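# Stack three bowed boards as arches on marked rectangle

## Task

Pile all three curved boards on the rectangle drawn on the mat, each one centred over the board beneath it and each lying with its hollow side facing down so it forms an arch; when done, the pile must not be touched by anything else on the table and must stand without the robot holding it up.

## Robot and tools

Robot: two arms, left_arm and right_arm, each a six-joint arm ending in a two-finger gripper. Despite the names, left_arm sits on the +y side; neither name refers to a side of any image. Bases in the scene frame: left_arm at (+0.004, +0.329, +0.021) m, right_arm at (-0.007, -0.343, +0.019) m.

Scene frame: origin level with the table top, roughly midway between the arms and 5 to 10 cm back from the table's near edge; +x runs out over the table, +z points up. Gripper frame: fingers extend along +z and close along y. The reported hand point sits between the finger pads, about 1 cm back from the tips, and can be slightly wrong, more so at long reach.

Tools:
- execute_actions(actions): a list of actions run in order. Each action is a table of up to 15 rows, one per 1/30 s step; if shorter, the final row repeats to fill 15 steps. Every row holds 14 numbers in [-1, 1], covering both arms even when one is idle: left_arm dx, dy, dz, rx, ry, rz, opening, then right_arm in the same order. dx..rz are an offset in that gripper's own axes, measured from where the gripper was at the start of the action (for the first action in a call, from the last pose reported), not from the preceding row. Scale: 1.0 equals 0.6 m or 180 degrees; rx, ry, rz form a single rotation vector. Opening is absolute, not an offset: +1 fully open (0.093 m), -1 closed. An empty list simply returns state and images.
- move(target, speed, blocking): target is one 14-number row laid out as above, offsets from the pose in the latest result that showed one. Each gripper travels in a straight line; both paths finish together, lasting 0.5 to 10 s (cut off at 10 s). speed is in m/s, 0.002 to 0.5, default 0.25; turning is capped at twice that in rad/s. Openings are sent at the start. Paths ignore obstacles and the other arm, and grippers may lag, drift, or overshoot speed, especially with a nearly straight arm. Faster moves and targets set deeper past a contact hit harder. With blocking=false the result arrives after 0.5 s while motion continues; until a result shows it ended, use wait or stop before other motion commands. The result adds a move: line giving the ending (done, off_target, moving, held, fault) and limits (paced = pose clipped; held = a check blocked steps, after which the arm may speed up), plus each gripper's remaining distance.
- wait(seconds): 0 to 10; lets the scene run with the last commands held, returning early if a running move ends.
- stop(): brakes a running move; needs room, more when fast. Fingers keep moving.
- zoom_image(camera, region): close view of [x0, y0, x1, y1] pixels (max 504x504) from cam_high, cam_low, cam_left_wrist or cam_right_wrist, all 672x504.
- show_instructions(): shows the reference images. read_manual(section): licence texts only.
- finished_scene(scene): ends the scene numbered 1 or 2, irreversibly; the goal must already hold and stay held.

Control behaviour: each step, a commanded pose is limited to 70 mm and 16 degrees away from the measured pose; position wins over orientation if both cannot be met. After an action the arm travels at most to its last clipped pose, so long moves need follow-up commands. Joint friction can leave the hand up to about 31 mm off, and tiny commands may not move it. To keep an arm still, send the offset back to its desired pose in a reply's first call and zeros afterwards, with its required opening. Hand target lines show where each arm is currently being driven; a pose unreachable line means a clearance check altered or blocked that arm's command.

Result lines: each arm's pose (position in m, quaternion wxyz) in the scene frame; grip_measured on the opening scale, where the pads meet near -0.94 and each mm of object width adds about 0.0208 (per-gripper offset up to 0.02). It keeps moving toward the command after the pads touch, so it barely reveals contact. Commanding further below the object's width reading squeezes harder, up to about 50 to 62 N per pad; thin parts under about 5 mm get less. Keep resending the closing number to hold. Joint positions end with gripper opening in metres; torques are noisy and offset. MOTOR HOT appears from 75 °C; at 90 °C the arm halts 10 s, at 100 °C it drops everything (OVER-TEMPERATURE FAULT). Holding loads heats motors, even while you think.

Joint ranges (rad): waist -2.618 to 3.054, shoulder 0 to 3.142, elbow 0 to 3.142, wrist pitch -1.571 to 1.571, wrist yaw -1.571 to 1.571, wrist roll -2.094 to 2.094. Elbows stop just short of straight.

Cautions: the bar below the bases and the plate behind it may stand up to 3 cm above the table with no warning on contact. Avoid arm-to-arm collisions, dropping or knocking anything off the table (instant failure), slips, slams and hard pushes. Occasional brief tugs on held parts or nudges to loose objects may occur. The simulation runs during thinking, with the last command held.

Each tool is called as name(argument=value, ...) on one line, values as JSON.

Reference images:

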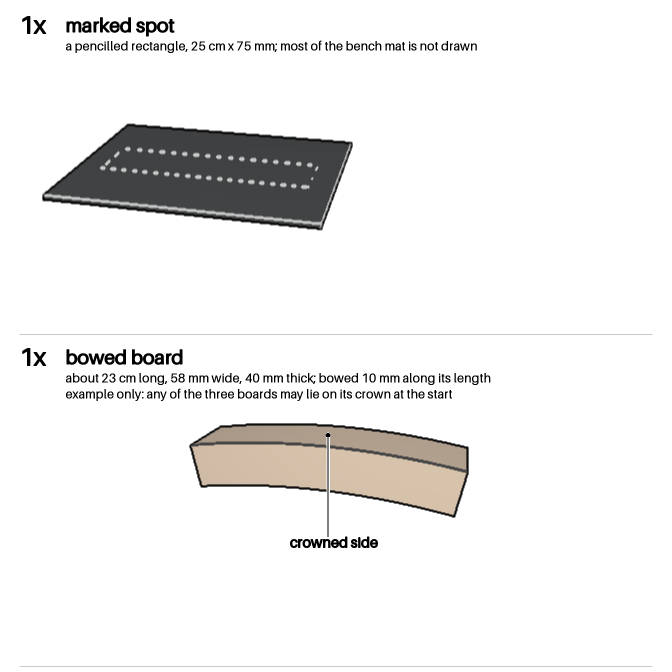

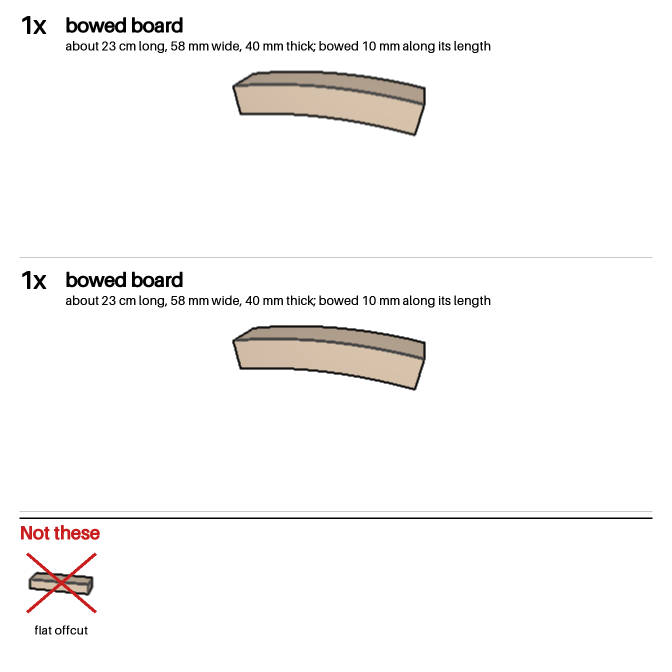

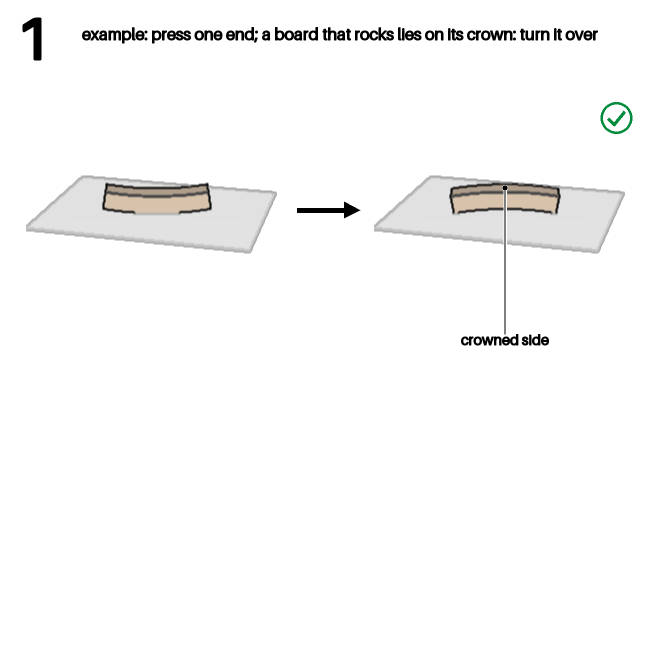

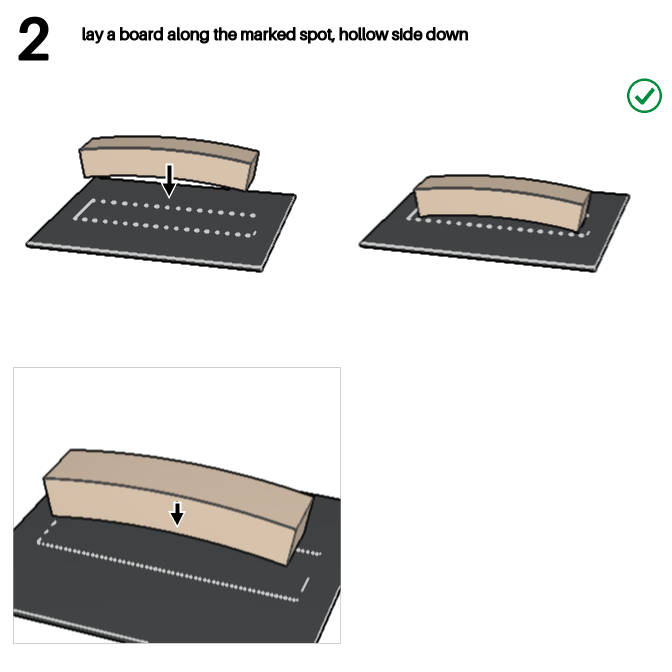

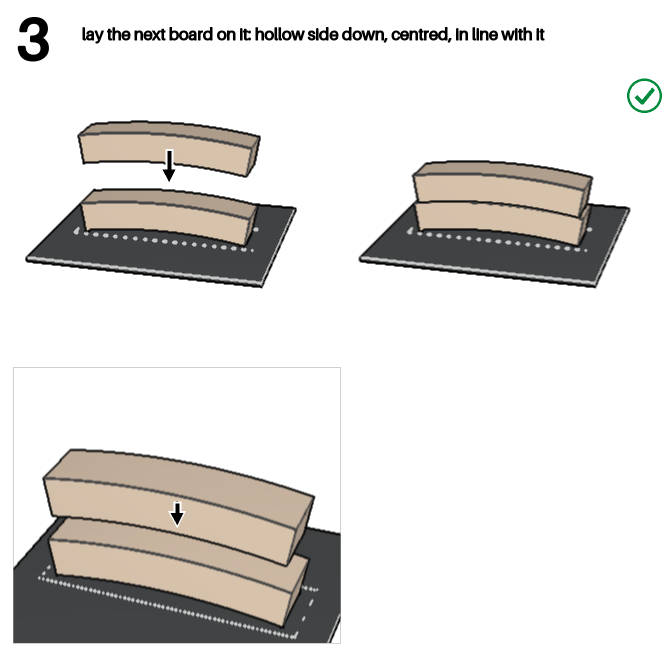

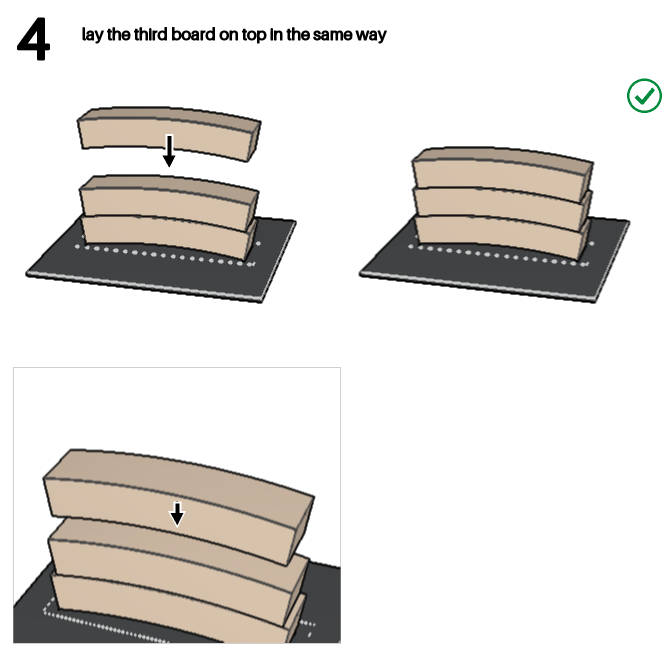

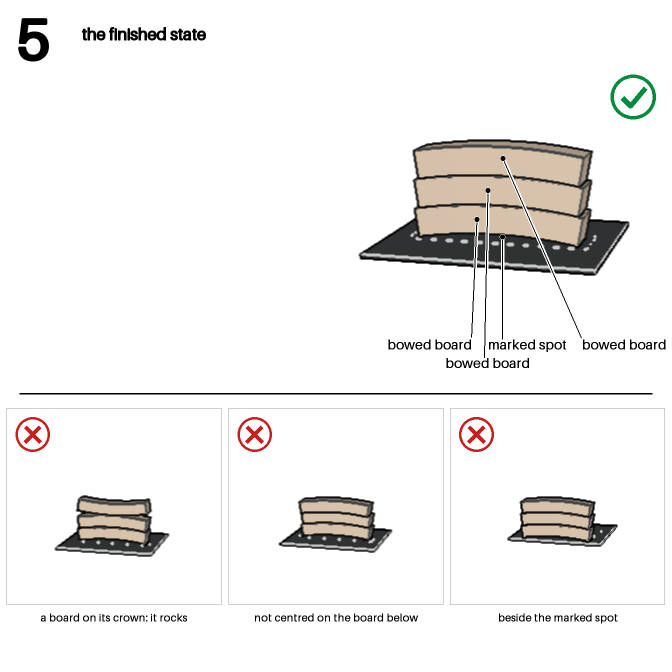

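## Session

execute_actions(actions=[])

Scene clock: 0.00 s.
left_arm: end_effector_position=(+0.2188, +0.1024, +0.1649) grip_measured=-0.938 end_effector_quat_wxyz=(+0.320, +0.229, +0.817, -0.423) | right_arm: end_effector_position=(+0.2341, -0.6916, +0.3449) grip_measured=+0.577 end_effector_quat_wxyz=(+0.327, +0.640, +0.541, -0.436)
Joint positions: left_arm=[-0.544  1.005  0.446 -0.006  0.646 -0.298  0.   ] | right_arm=[-0.642  1.679  1.743 -0.911  1.006  0.709  0.073]
Joint velocities: left_arm=[ 0.002  0.002 -0.032  0.066 -0.051 -0.066 -0.   ] | right_arm=[ 0.007 -0.007 -0.007 -0.022 -0.066  0.022  0.001]
Joint torques (N m, as the arm reports them, + toward a larger angle): no reading
Motor temperatures (°C, as the motors report them): left_arm=[28 28 28 29 28 27] | right_arm=[28 27 26 29 27 28]
Hand target (left_arm): +0.219, +0.102, +0.165; +0.320, +0.229, +0.817, -0.423
Hand target (right_arm): +0.234, -0.692, +0.345; +0.327, +0.640, +0.541, -0.436

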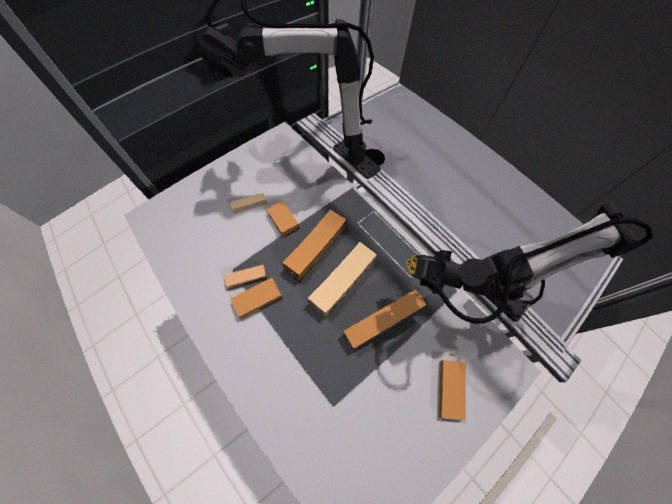

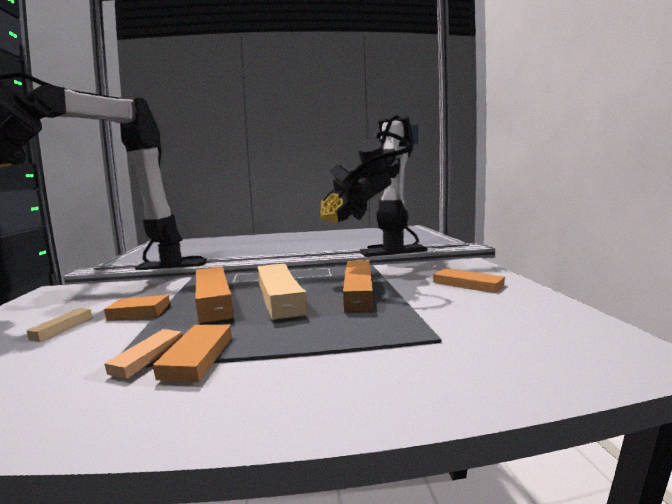

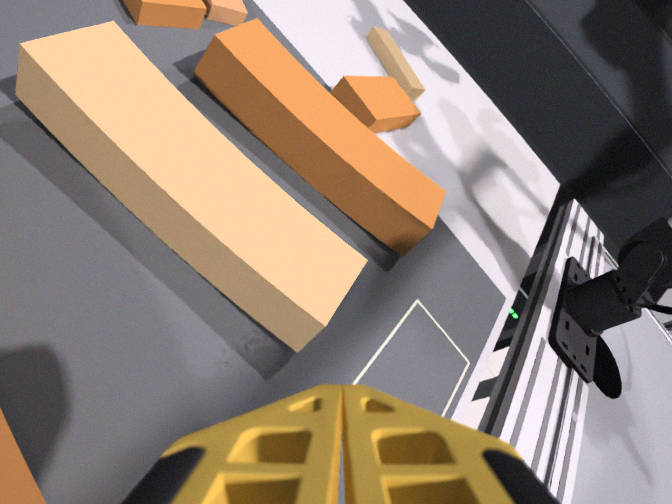

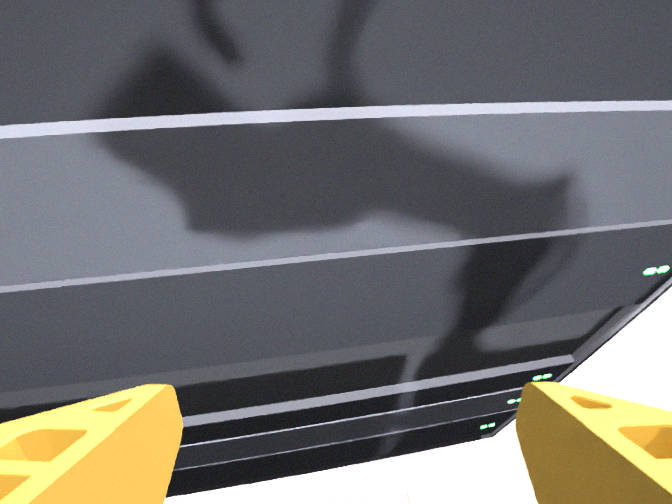

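zoom_image(camera="cam_high", region=[200, 170, 480, 430])

zoom_image(camera="cam_low", region=[100, 240, 450, 390])

Region (200, 170, 480, 430) of cam_high's 672x504 image, scaled by 1.800, with more detail than that image has; it fills the top 468 rows of this view, and the rest is white.

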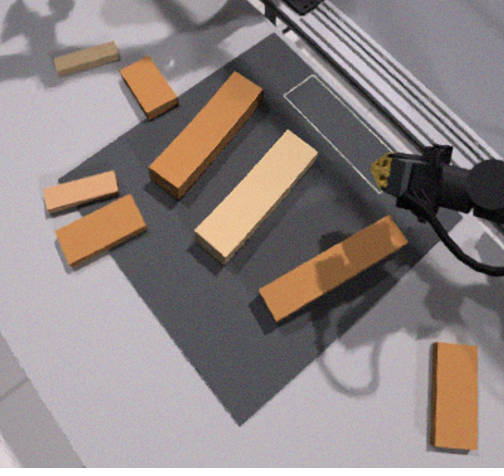

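Region (100, 240, 450, 390) of cam_low's 672x504 image, scaled by 1.440, with more detail than that image has; it fills the top 216 rows of this view, and the rest is white.

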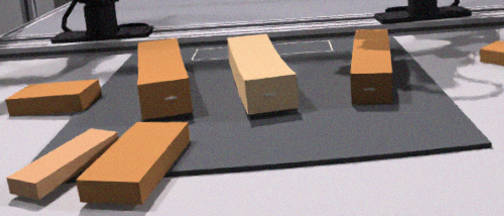

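zoom_image(camera="cam_low", region=[180, 250, 400, 330])

zoom_image(camera="cam_left_wrist", region=[0, 0, 480, 380])

Region (180, 250, 400, 330) of cam_low's 672x504 image, scaled by 2.291, with more detail than that image has; it fills the top 183 rows of this view, and the rest is white.

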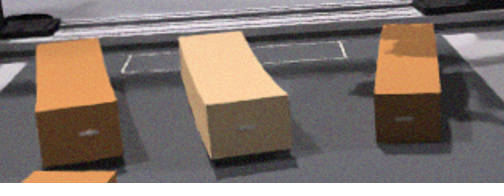

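Region (0, 0, 480, 380) of cam_left_wrist's 672x504 image, scaled by 1.050, with more detail than that image has; it fills the top 399 rows of this view, and the rest is white.

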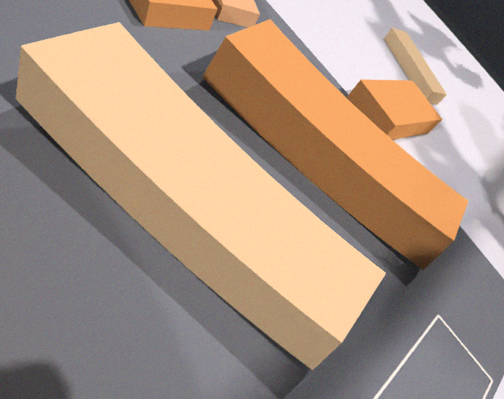

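zoom_image(camera="cam_high", region=[330, 270, 440, 360])

zoom_image(camera="cam_high", region=[270, 200, 390, 320])

Region (330, 270, 440, 360) of cam_high's 672x504 image, scaled by 4.582, with more detail than that image has; it fills the top 412 rows of this view, and the rest is white.

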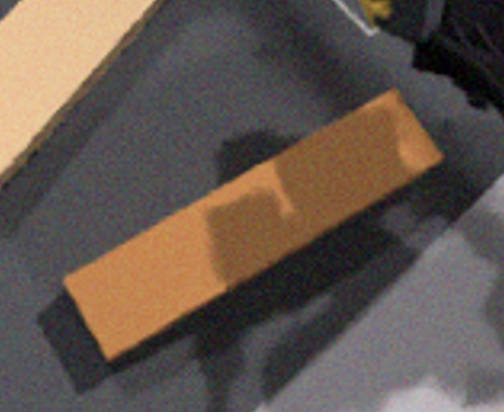

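Region (270, 200, 390, 320) of cam_high's 672x504 image, scaled by 4.200, with more detail than that image has.

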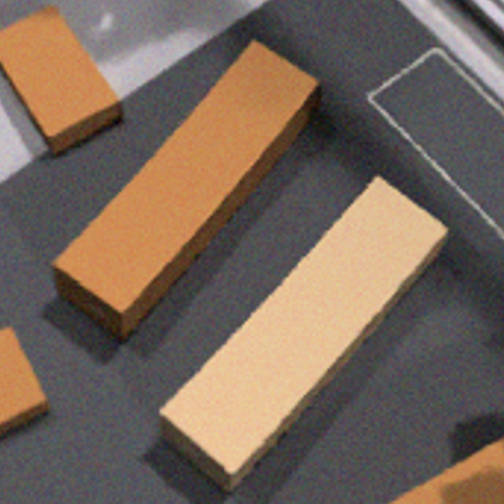

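move(target=[-0.047,0.254,-0.241,0,0,0,1,0,0,0,0,0,0,1])

Scene clock: 35.03 s.
left_arm: end_effector_position=(+0.2850, +0.2973, +0.1638) grip_measured=+1.000 end_effector_quat_wxyz=(+0.322, +0.226, +0.814, -0.428) | right_arm: end_effector_position=(+0.2341, -0.6916, +0.3449) grip_measured=+0.982 end_effector_quat_wxyz=(+0.327, +0.640, +0.541, -0.436)
Joint positions: left_arm=[ 0.393  1.626  1.008 -1.16   1.132  1.132  0.093] | right_arm=[-0.642  1.679  1.743 -0.911  1.006  0.709  0.092]
Joint velocities: left_arm=[ 0.017  0.007 -0.012 -0.022  0.037 -0.022  0.   ] | right_arm=[ 0.017 -0.012 -0.007 -0.051  0.081 -0.007 -0.   ]
Joint torques (N m, as the arm reports them, + toward a larger angle): left_arm=[ 0.26 -4.6   6.99 -0.16  0.45 -0.03] | right_arm=[-0.18 -9.05  7.45  1.38  0.43  0.01]
Motor temperatures (°C, as the motors report them): left_arm=[28 29 32 33 28 27] | right_arm=[28 33 30 32 27 28]
Hand target (left_arm): +0.288, +0.300, +0.166; +0.320, +0.227, +0.814, -0.427
Hand target (right_arm): +0.234, -0.692, +0.345; +0.327, +0.640, +0.541, -0.436
Off the commanded pose (left_arm): 0.007 m, 1 deg.
Off the commanded pose (right_arm): 0.000 m, 0 deg.
move: done
camera_calibration (this result's frames):
cam_left_wrist: T_world_to_cam=[[-0.648394, -0.533949, 0.542663, 0.254841], [-0.761305, 0.455116, -0.461828, 0.193369], [-0.000382241, -0.712579, -0.701592, 0.408808], [0, 0, 0, 1]] pos_world=[0.312607, 0.339375, 0.237827]

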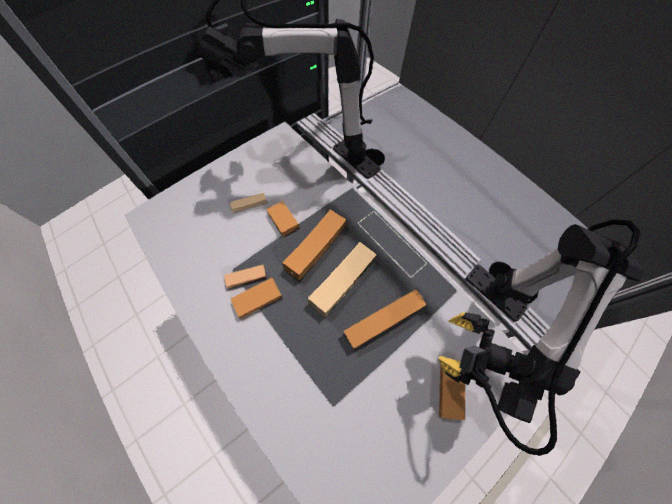

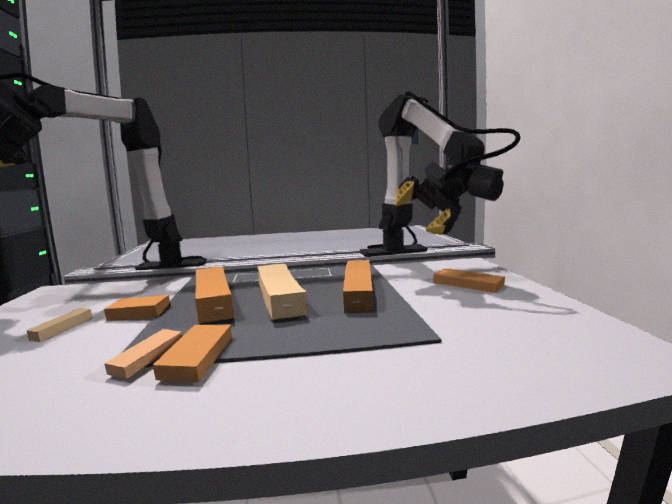

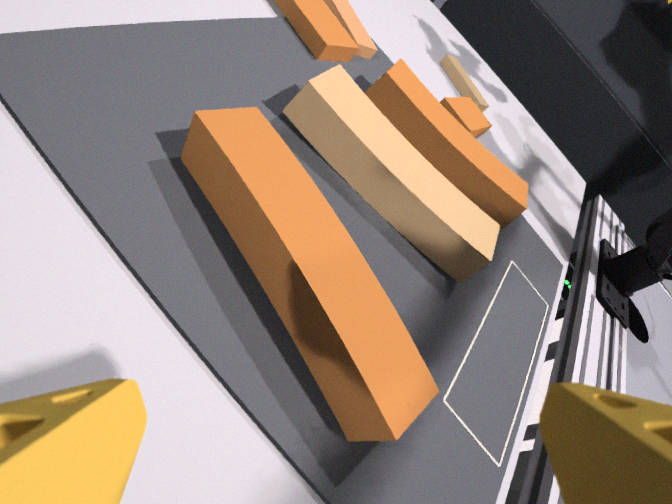

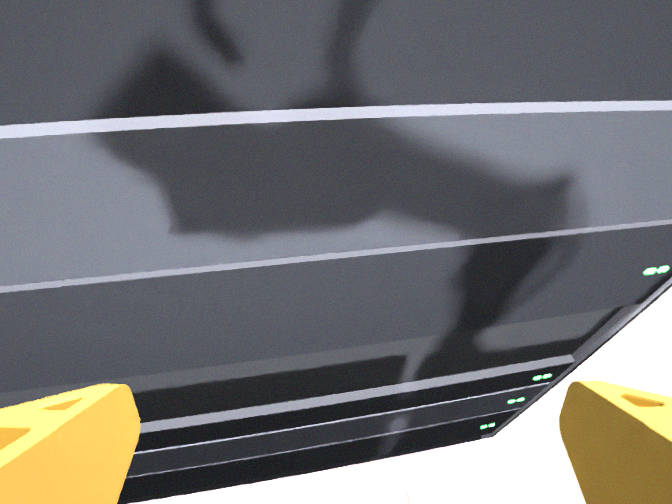

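move(target=[-0.012,-0.069,0.282,-0.2668,0.244,-0.0992,1,0.681,0.056,-0.658,-0.369,0.214,-0.547,1])

Scene clock: 54.53 s.
left_arm: end_effector_position=(+0.3198, +0.1375, +0.1161) grip_measured=+1.000 end_effector_quat_wxyz=(-0.001, +0.097, +0.995, +0.000) | right_arm: end_effector_position=(+0.3585, -0.1796, +0.1368) grip_measured=+0.983 end_effector_quat_wxyz=(+0.009, -0.104, +0.994, +0.011)
Joint positions: left_arm=[-0.604  1.949  1.627 -1.248  0.016 -0.339  0.093] | right_arm=[ 0.396  2.054  1.866 -1.358 -0.009  0.208  0.092]
Joint velocities: left_arm=[-0.017 -0.017 -0.002 -0.051 -0.007 -0.037  0.   ] | right_arm=[ 0.007  0.017 -0.002 -0.007 -0.007  0.081 -0.   ]
Joint torques (N m, as the arm reports them, + toward a larger angle): left_arm=[-0.64 -8.07  7.71  0.19 -0.17 -0.1 ] | right_arm=[  0.34 -10.3    8.13   0.2   -0.16  -0.09]
Motor temperatures (°C, as the motors report them): left_arm=[28 31 34 31 29 27] | right_arm=[28 34 31 32 27 28]
Hand target (left_arm): +0.320, +0.136, +0.120; -0.000, +0.097, +0.995, +0.005
Hand target (right_arm): +0.356, -0.175, +0.132; -0.004, -0.111, +0.994, +0.013
Off the commanded pose (left_arm): 0.006 m, 0 deg.
Off the commanded pose (right_arm): 0.007 m, 2 deg.
move: done
camera_calibration (this result's frames):
cam_left_wrist: T_world_to_cam=[[-0.201112, -0.979555, -0.00513544, 0.199793], [-0.880648, 0.178505, 0.438857, 0.242174], [-0.428968, 0.092782, -0.898542, 0.310618], [0, 0, 0, 1]] pos_world=[0.386696, 0.123659, 0.17385]
cam_right_wrist: T_world_to_cam=[[0.191191, -0.981116, -0.0292945, -0.243443], [-0.88907, -0.185746, 0.418393, 0.261895], [-0.415933, -0.0539478, -0.907794, 0.342735], [0, 0, 0, 1]] pos_world=[0.421942, -0.17171, 0.194426]

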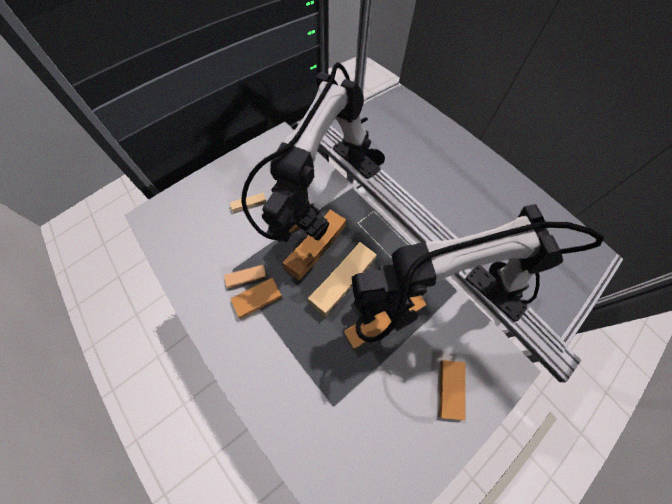

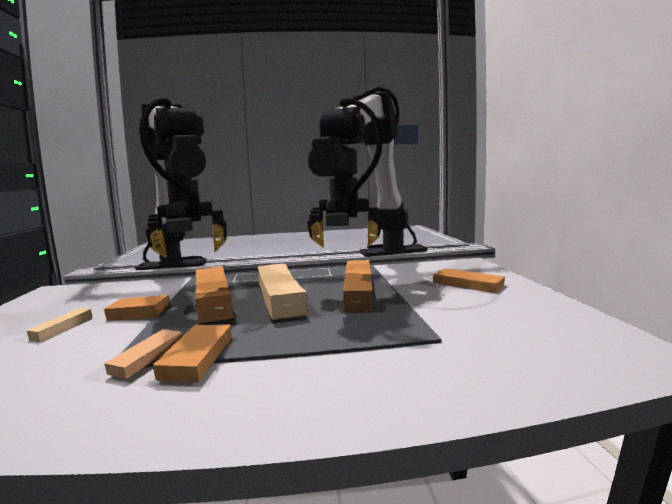

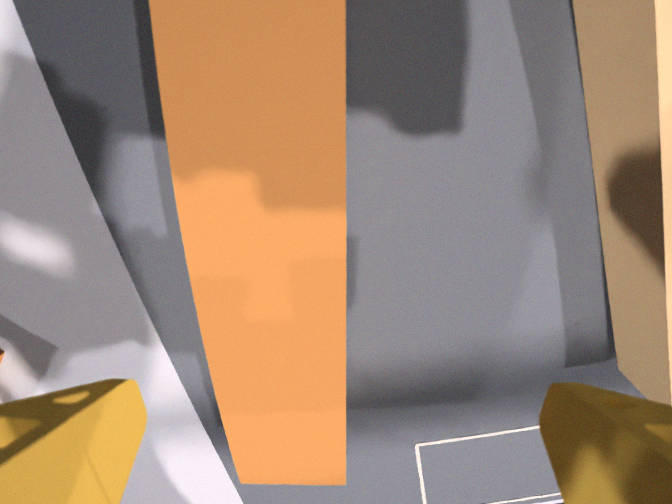

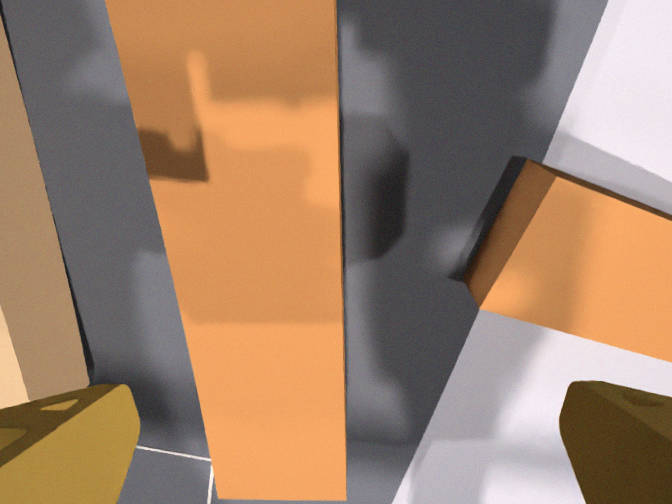

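move(target=[0.017,0.048,0.065,0,0,0,1,-0.025,0.048,0.1,0,0,0,1], speed=0.1)

Scene clock: 61.83 s.
left_arm: end_effector_position=(+0.3114, +0.1647, +0.0739) grip_measured=+1.000 end_effector_quat_wxyz=(-0.014, +0.100, +0.995, +0.006) | right_arm: end_effector_position=(+0.3710, -0.1486, +0.0910) grip_measured=+0.983 end_effector_quat_wxyz=(+0.021, -0.104, +0.994, +0.017)
Joint positions: left_arm=[-0.551  1.926  1.424 -1.098  0.015 -0.28   0.093] | right_arm=[ 0.45   2.136  1.807 -1.191 -0.01   0.262  0.092]
Joint velocities: left_arm=[ 0.012 -0.012 -0.017 -0.066 -0.022  0.066  0.   ] | right_arm=[ 0.002 -0.007 -0.012  0.007 -0.037  0.037 -0.   ]
Joint torques (N m, as the arm reports them, + toward a larger angle): left_arm=[  1.06 -10.15   4.65   0.49  -0.1   -0.05] | right_arm=[  0.44 -11.02   5.62   0.51  -0.04   0.05]
Motor temperatures (°C, as the motors report them): left_arm=[28 33 34 31 29 27] | right_arm=[28 35 31 32 27 28]
Hand target (left_arm): +0.315, +0.168, +0.077; -0.001, +0.096, +0.995, +0.000
Hand target (right_arm): +0.367, -0.147, +0.078; +0.009, -0.104, +0.994, +0.011
Off the commanded pose (left_arm): 0.006 m, 2 deg.
Off the commanded pose (right_arm): 0.014 m, 2 deg.
move: off_target (right_arm)
camera_calibration (this result's frames):
cam_left_wrist: T_world_to_cam=[[-0.207253, -0.978193, -0.0135953, 0.226818], [-0.868142, 0.177495, 0.463493, 0.242855], [-0.450972, 0.107863, -0.885996, 0.270029], [0, 0, 0, 1]] pos_world=[0.379617, 0.149641, 0.129767]
cam_right_wrist: T_world_to_cam=[[0.191533, -0.980708, -0.0390659, -0.215925], [-0.898491, -0.191217, 0.395157, 0.302688], [-0.395004, -0.0405852, -0.917782, 0.303169], [0, 0, 0, 1]] pos_world=[0.433072, -0.141576, 0.150198]

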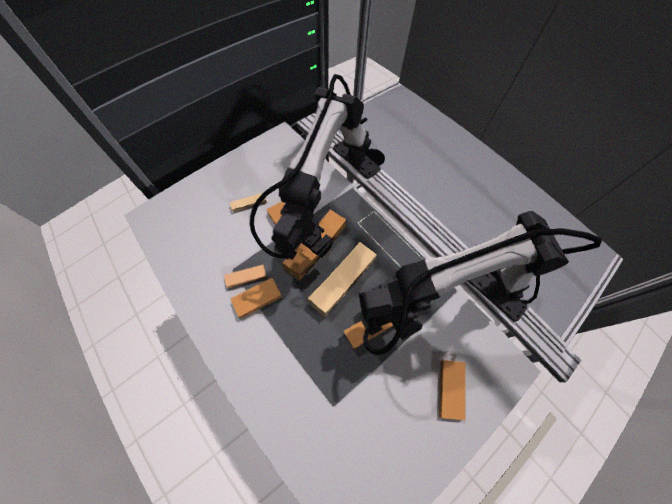

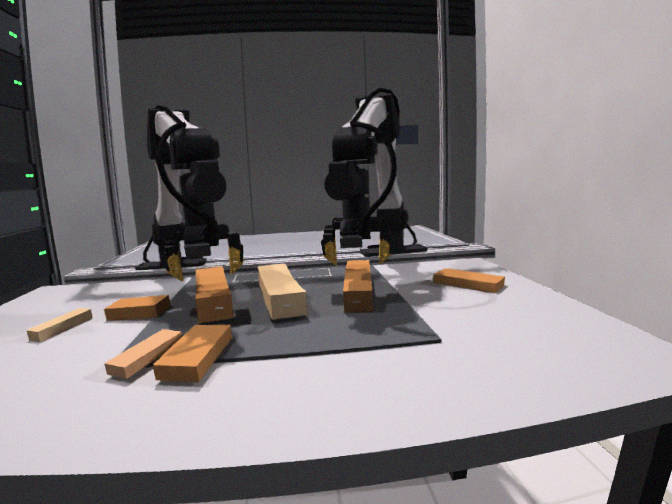

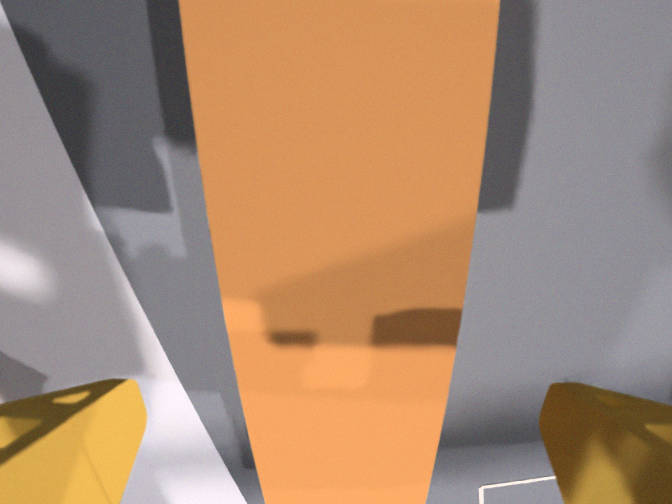

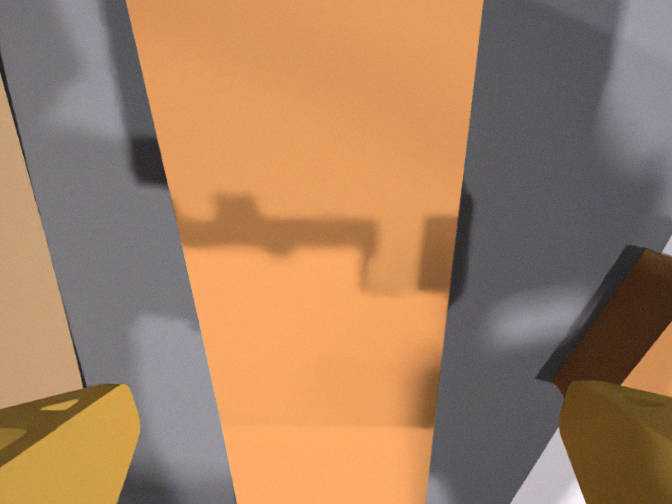

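move(target=[0,0,0.075,0,0,0,1,0,0.007,0.11,0,0,0,1], speed=0.08)

move(target=[0,0,0,0,0,0,0.0,0,0,0,0,0,0,0.0])

Scene clock: 65.00 s.
left_arm: end_effector_position=(+0.3111, +0.1655, +0.0355) grip_measured=+1.000 end_effector_quat_wxyz=(-0.014, +0.100, +0.995, +0.006) | right_arm: end_effector_position=(+0.3785, -0.1445, +0.0390) grip_measured=+0.983 end_effector_quat_wxyz=(+0.034, -0.102, +0.994, +0.022)
Joint positions: left_arm=[-0.551  1.971  1.326 -0.954  0.015 -0.279  0.093] | right_arm=[ 0.45   2.183  1.67  -0.979 -0.01   0.266  0.092]
Joint velocities: left_arm=[-0.022 -0.007  0.002 -0.051  0.022  0.037  0.   ] | right_arm=[ 0.007 -0.002 -0.002 -0.037 -0.051  0.037 -0.001]
Joint torques (N m, as the arm reports them, + toward a larger angle): left_arm=[-0.2  -8.09  4.29  0.43 -0.08 -0.09] | right_arm=[  0.78 -11.46   5.33   0.65  -0.05   0.09]
Motor temperatures (°C, as the motors report them): left_arm=[28 34 34 31 29 27] | right_arm=[28 36 31 31 27 28]
Hand target (left_arm): +0.310, +0.165, +0.029; -0.014, +0.100, +0.995, +0.006
Hand target (right_arm): +0.372, -0.143, +0.025; +0.021, -0.104, +0.994, +0.017
Off the commanded pose (left_arm): 0.007 m, 0 deg.
Off the commanded pose (right_arm): 0.015 m, 2 deg.
move: off_target (right_arm)
camera_calibration (this result's frames):
cam_left_wrist: T_world_to_cam=[[-0.208002, -0.978037, -0.0133689, 0.227252], [-0.868312, 0.17834, 0.462849, 0.26022], [-0.450299, 0.107882, -0.886337, 0.235549], [0, 0, 0, 1]] pos_world=[0.379289, 0.150442, 0.0913715]
cam_right_wrist: T_world_to_cam=[[0.18832, -0.980988, -0.0468808, -0.213857], [-0.908628, -0.192148, 0.370775, 0.33542], [-0.372734, -0.0272273, -0.927539, 0.252418], [0, 0, 0, 1]] pos_world=[0.43913, -0.138468, 0.0997365]

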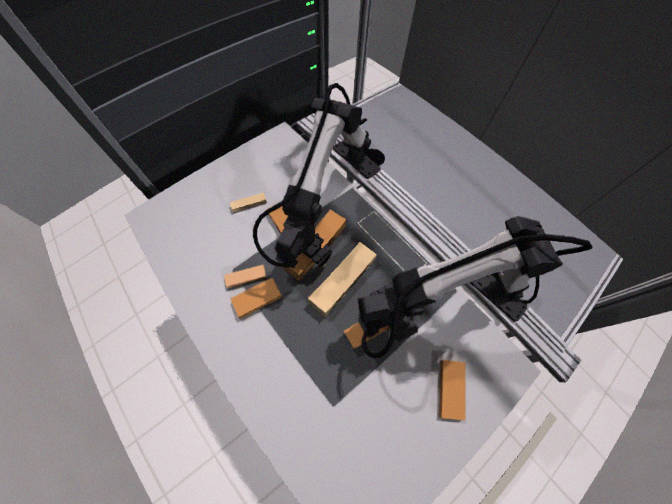

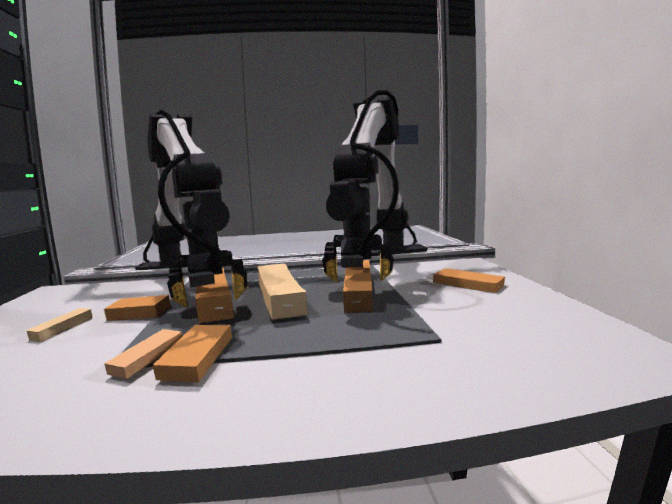

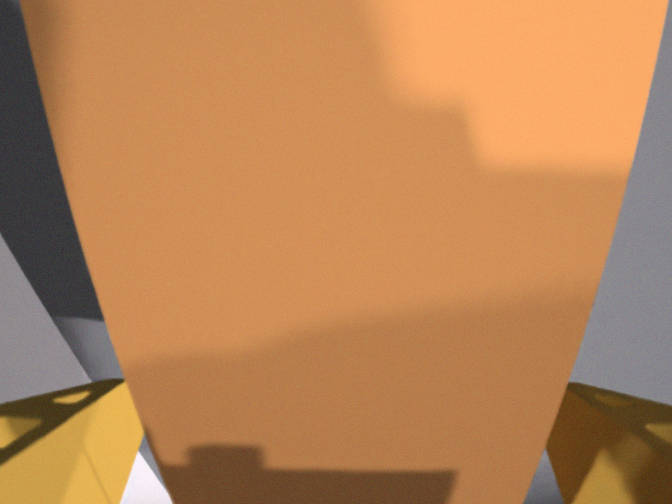

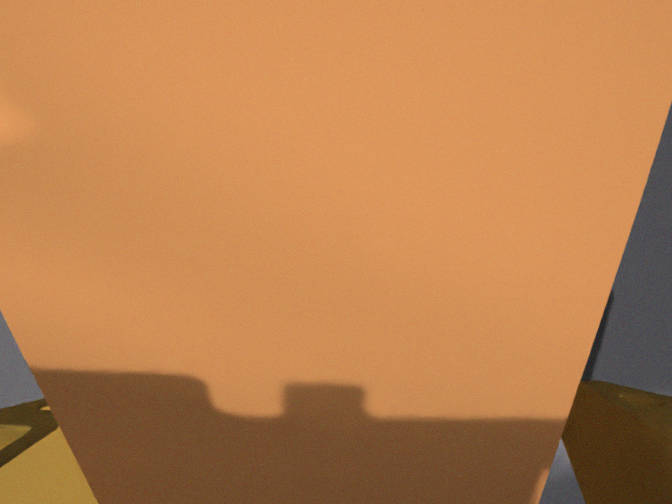

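Scene clock: 65.50 s.
left_arm: end_effector_position=(+0.3110, +0.1654, +0.0355) grip_measured=+0.023 end_effector_quat_wxyz=(-0.014, +0.099, +0.995, +0.005) | right_arm: end_effector_position=(+0.3786, -0.1434, +0.0391) grip_measured=+0.174 end_effector_quat_wxyz=(+0.035, -0.102, +0.994, +0.024)
Joint positions: left_arm=[-0.551  1.971  1.326 -0.954  0.016 -0.281  0.046] | right_arm=[ 0.451  2.183  1.67  -0.976 -0.014  0.268  0.054]
Joint velocities: left_arm=[-0.012 -0.012 -0.002 -0.022  0.051 -0.007 -0.   ] | right_arm=[-0.002  0.007 -0.012  0.022 -0.007  0.022  0.002]
Joint torques (N m, as the arm reports them, + toward a larger angle): left_arm=[ 0.07 -8.69  5.7   0.26 -0.05 -0.1 ] | right_arm=[ -0.27 -13.16   6.73   0.49   0.01   0.03]
Motor temperatures (°C, as the motors report them): left_arm=[28 34 34 31 29 27] | right_arm=[28 36 31 31 27 28]
Hand target (left_arm): +0.311, +0.166, +0.035; -0.014, +0.100, +0.995, +0.006
Hand target (right_arm): +0.378, -0.144, +0.039; +0.034, -0.102, +0.994, +0.022
Off the commanded pose (left_arm): 0.000 m, 0 deg.
Off the commanded pose (right_arm): 0.001 m, 0 deg.
move: done
camera_calibration (this result's frames):
cam_left_wrist: T_world_to_cam=[[-0.206865, -0.978287, -0.0126671, 0.226792], [-0.868364, 0.177626, 0.463025, 0.260317], [-0.450722, 0.106784, -0.886254, 0.235845], [0, 0, 0, 1]] pos_world=[0.379266, 0.150444, 0.0913583]
cam_right_wrist: T_world_to_cam=[[0.188245, -0.980798, -0.0509893, -0.212587], [-0.908936, -0.193648, 0.369237, 0.335715], [-0.372021, -0.023161, -0.927935, 0.252896], [0, 0, 0, 1]] pos_world=[0.439245, -0.137637, 0.0998729]

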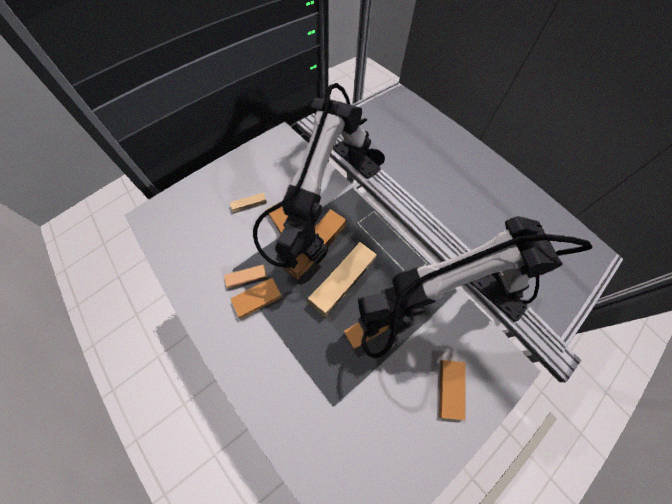

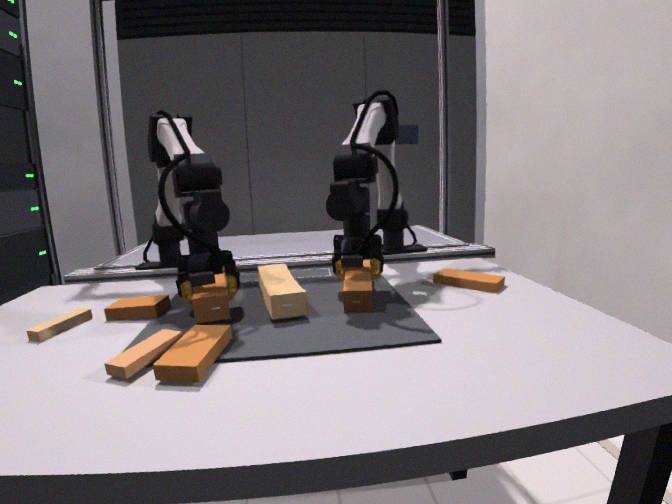

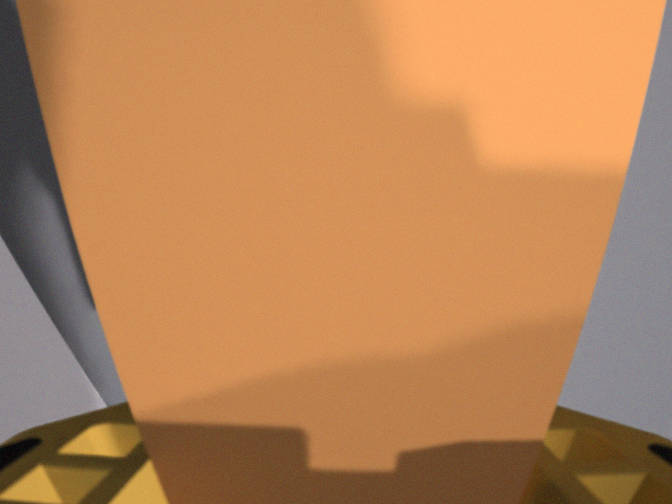

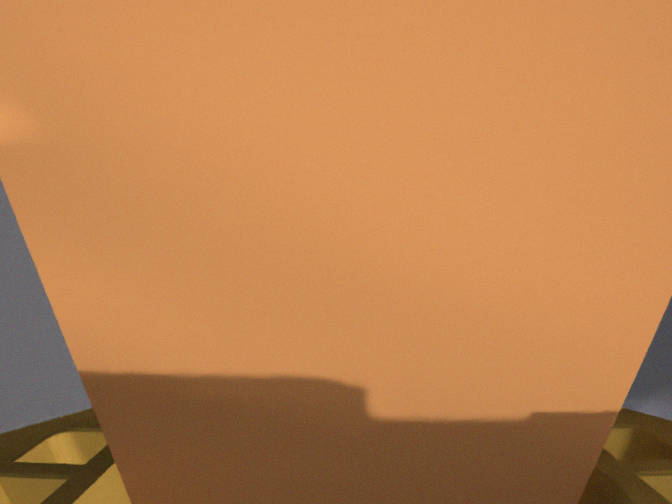

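move(target=[0,0,-0.15,0,0,0,-0.2,0,0,-0.3,0,0,0,-0.1], speed=0.15)

Scene clock: 69.10 s.
left_arm: end_effector_position=(+0.3079, +0.1657, +0.1051) grip_measured=+0.023 end_effector_quat_wxyz=(-0.036, +0.099, +0.994, +0.014) | right_arm: end_effector_position=(+0.3704, -0.1485, +0.2006) grip_measured=+0.174 end_effector_quat_wxyz=(+0.055, -0.102, +0.993, +0.031)
Joint positions: left_arm=[-0.551  1.932  1.555 -1.27   0.016 -0.281  0.046] | right_arm=[ 0.451  2.114  2.207 -1.54  -0.014  0.268  0.054]
Joint velocities: left_arm=[-0.012  0.002  0.037 -0.051 -0.022 -0.022 -0.   ] | right_arm=[-0.017  0.017 -0.002 -0.037  0.007 -0.051 -0.001]
Joint torques (N m, as the arm reports them, + toward a larger angle): left_arm=[  0.31 -11.16   8.36   0.04  -0.09  -0.01] | right_arm=[ -0.65 -14.91   8.07   0.34  -0.05  -0.02]
Motor temperatures (°C, as the motors report them): left_arm=[28 35 35 30 28 27] | right_arm=[28 37 31 31 27 28]
Hand target (left_arm): +0.313, +0.165, +0.125; -0.014, +0.099, +0.995, +0.005
Hand target (right_arm): +0.368, -0.152, +0.218; +0.069, -0.101, +0.992, +0.037
Off the commanded pose (left_arm): 0.021 m, 3 deg.
Off the commanded pose (right_arm): 0.019 m, 2 deg.
joint sent to its limit (right arm) — the command would take joint 4 (wrist pitch) past its lower limit, so that joint was sent only as far as its limit.
move: off_target (left_arm, right_arm)
camera_calibration (this result's frames):
cam_left_wrist: T_world_to_cam=[[-0.206928, -0.978027, -0.0253635, 0.228696], [-0.848233, 0.166428, 0.502795, 0.216827], [-0.487526, 0.125557, -0.864034, 0.302005], [0, 0, 0, 1]] pos_world=[0.378478, 0.149666, 0.157723]
cam_right_wrist: T_world_to_cam=[[0.190159, -0.979749, -0.0627059, -0.206094], [-0.92219, -0.200166, 0.330906, 0.279261], [-0.336756, -0.00509805, -0.941578, 0.391976], [0, 0, 0, 1]] pos_world=[0.428723, -0.144023, 0.263744]

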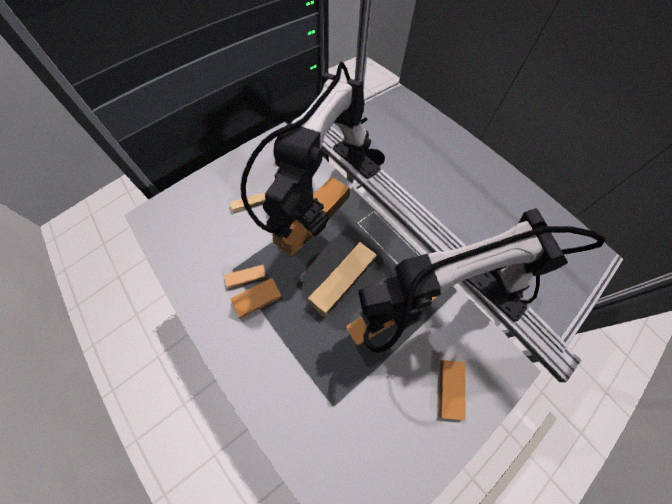

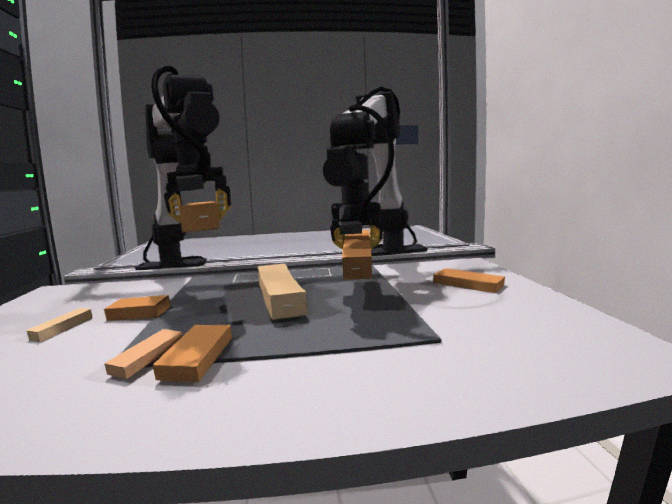

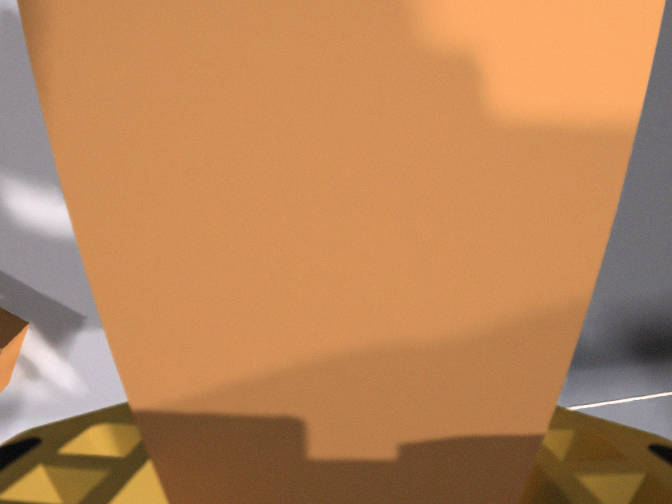

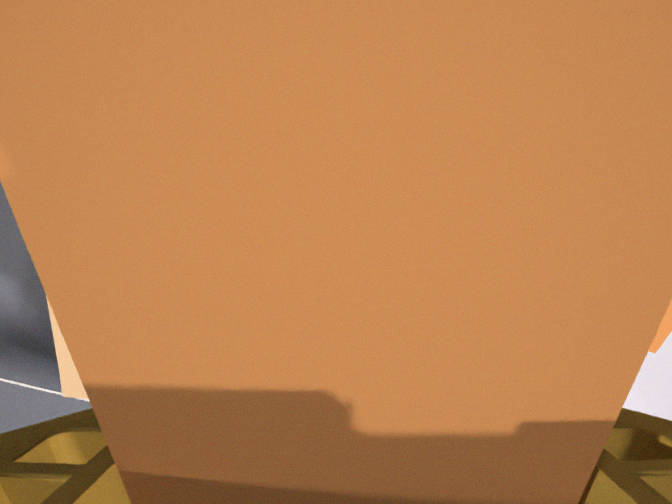

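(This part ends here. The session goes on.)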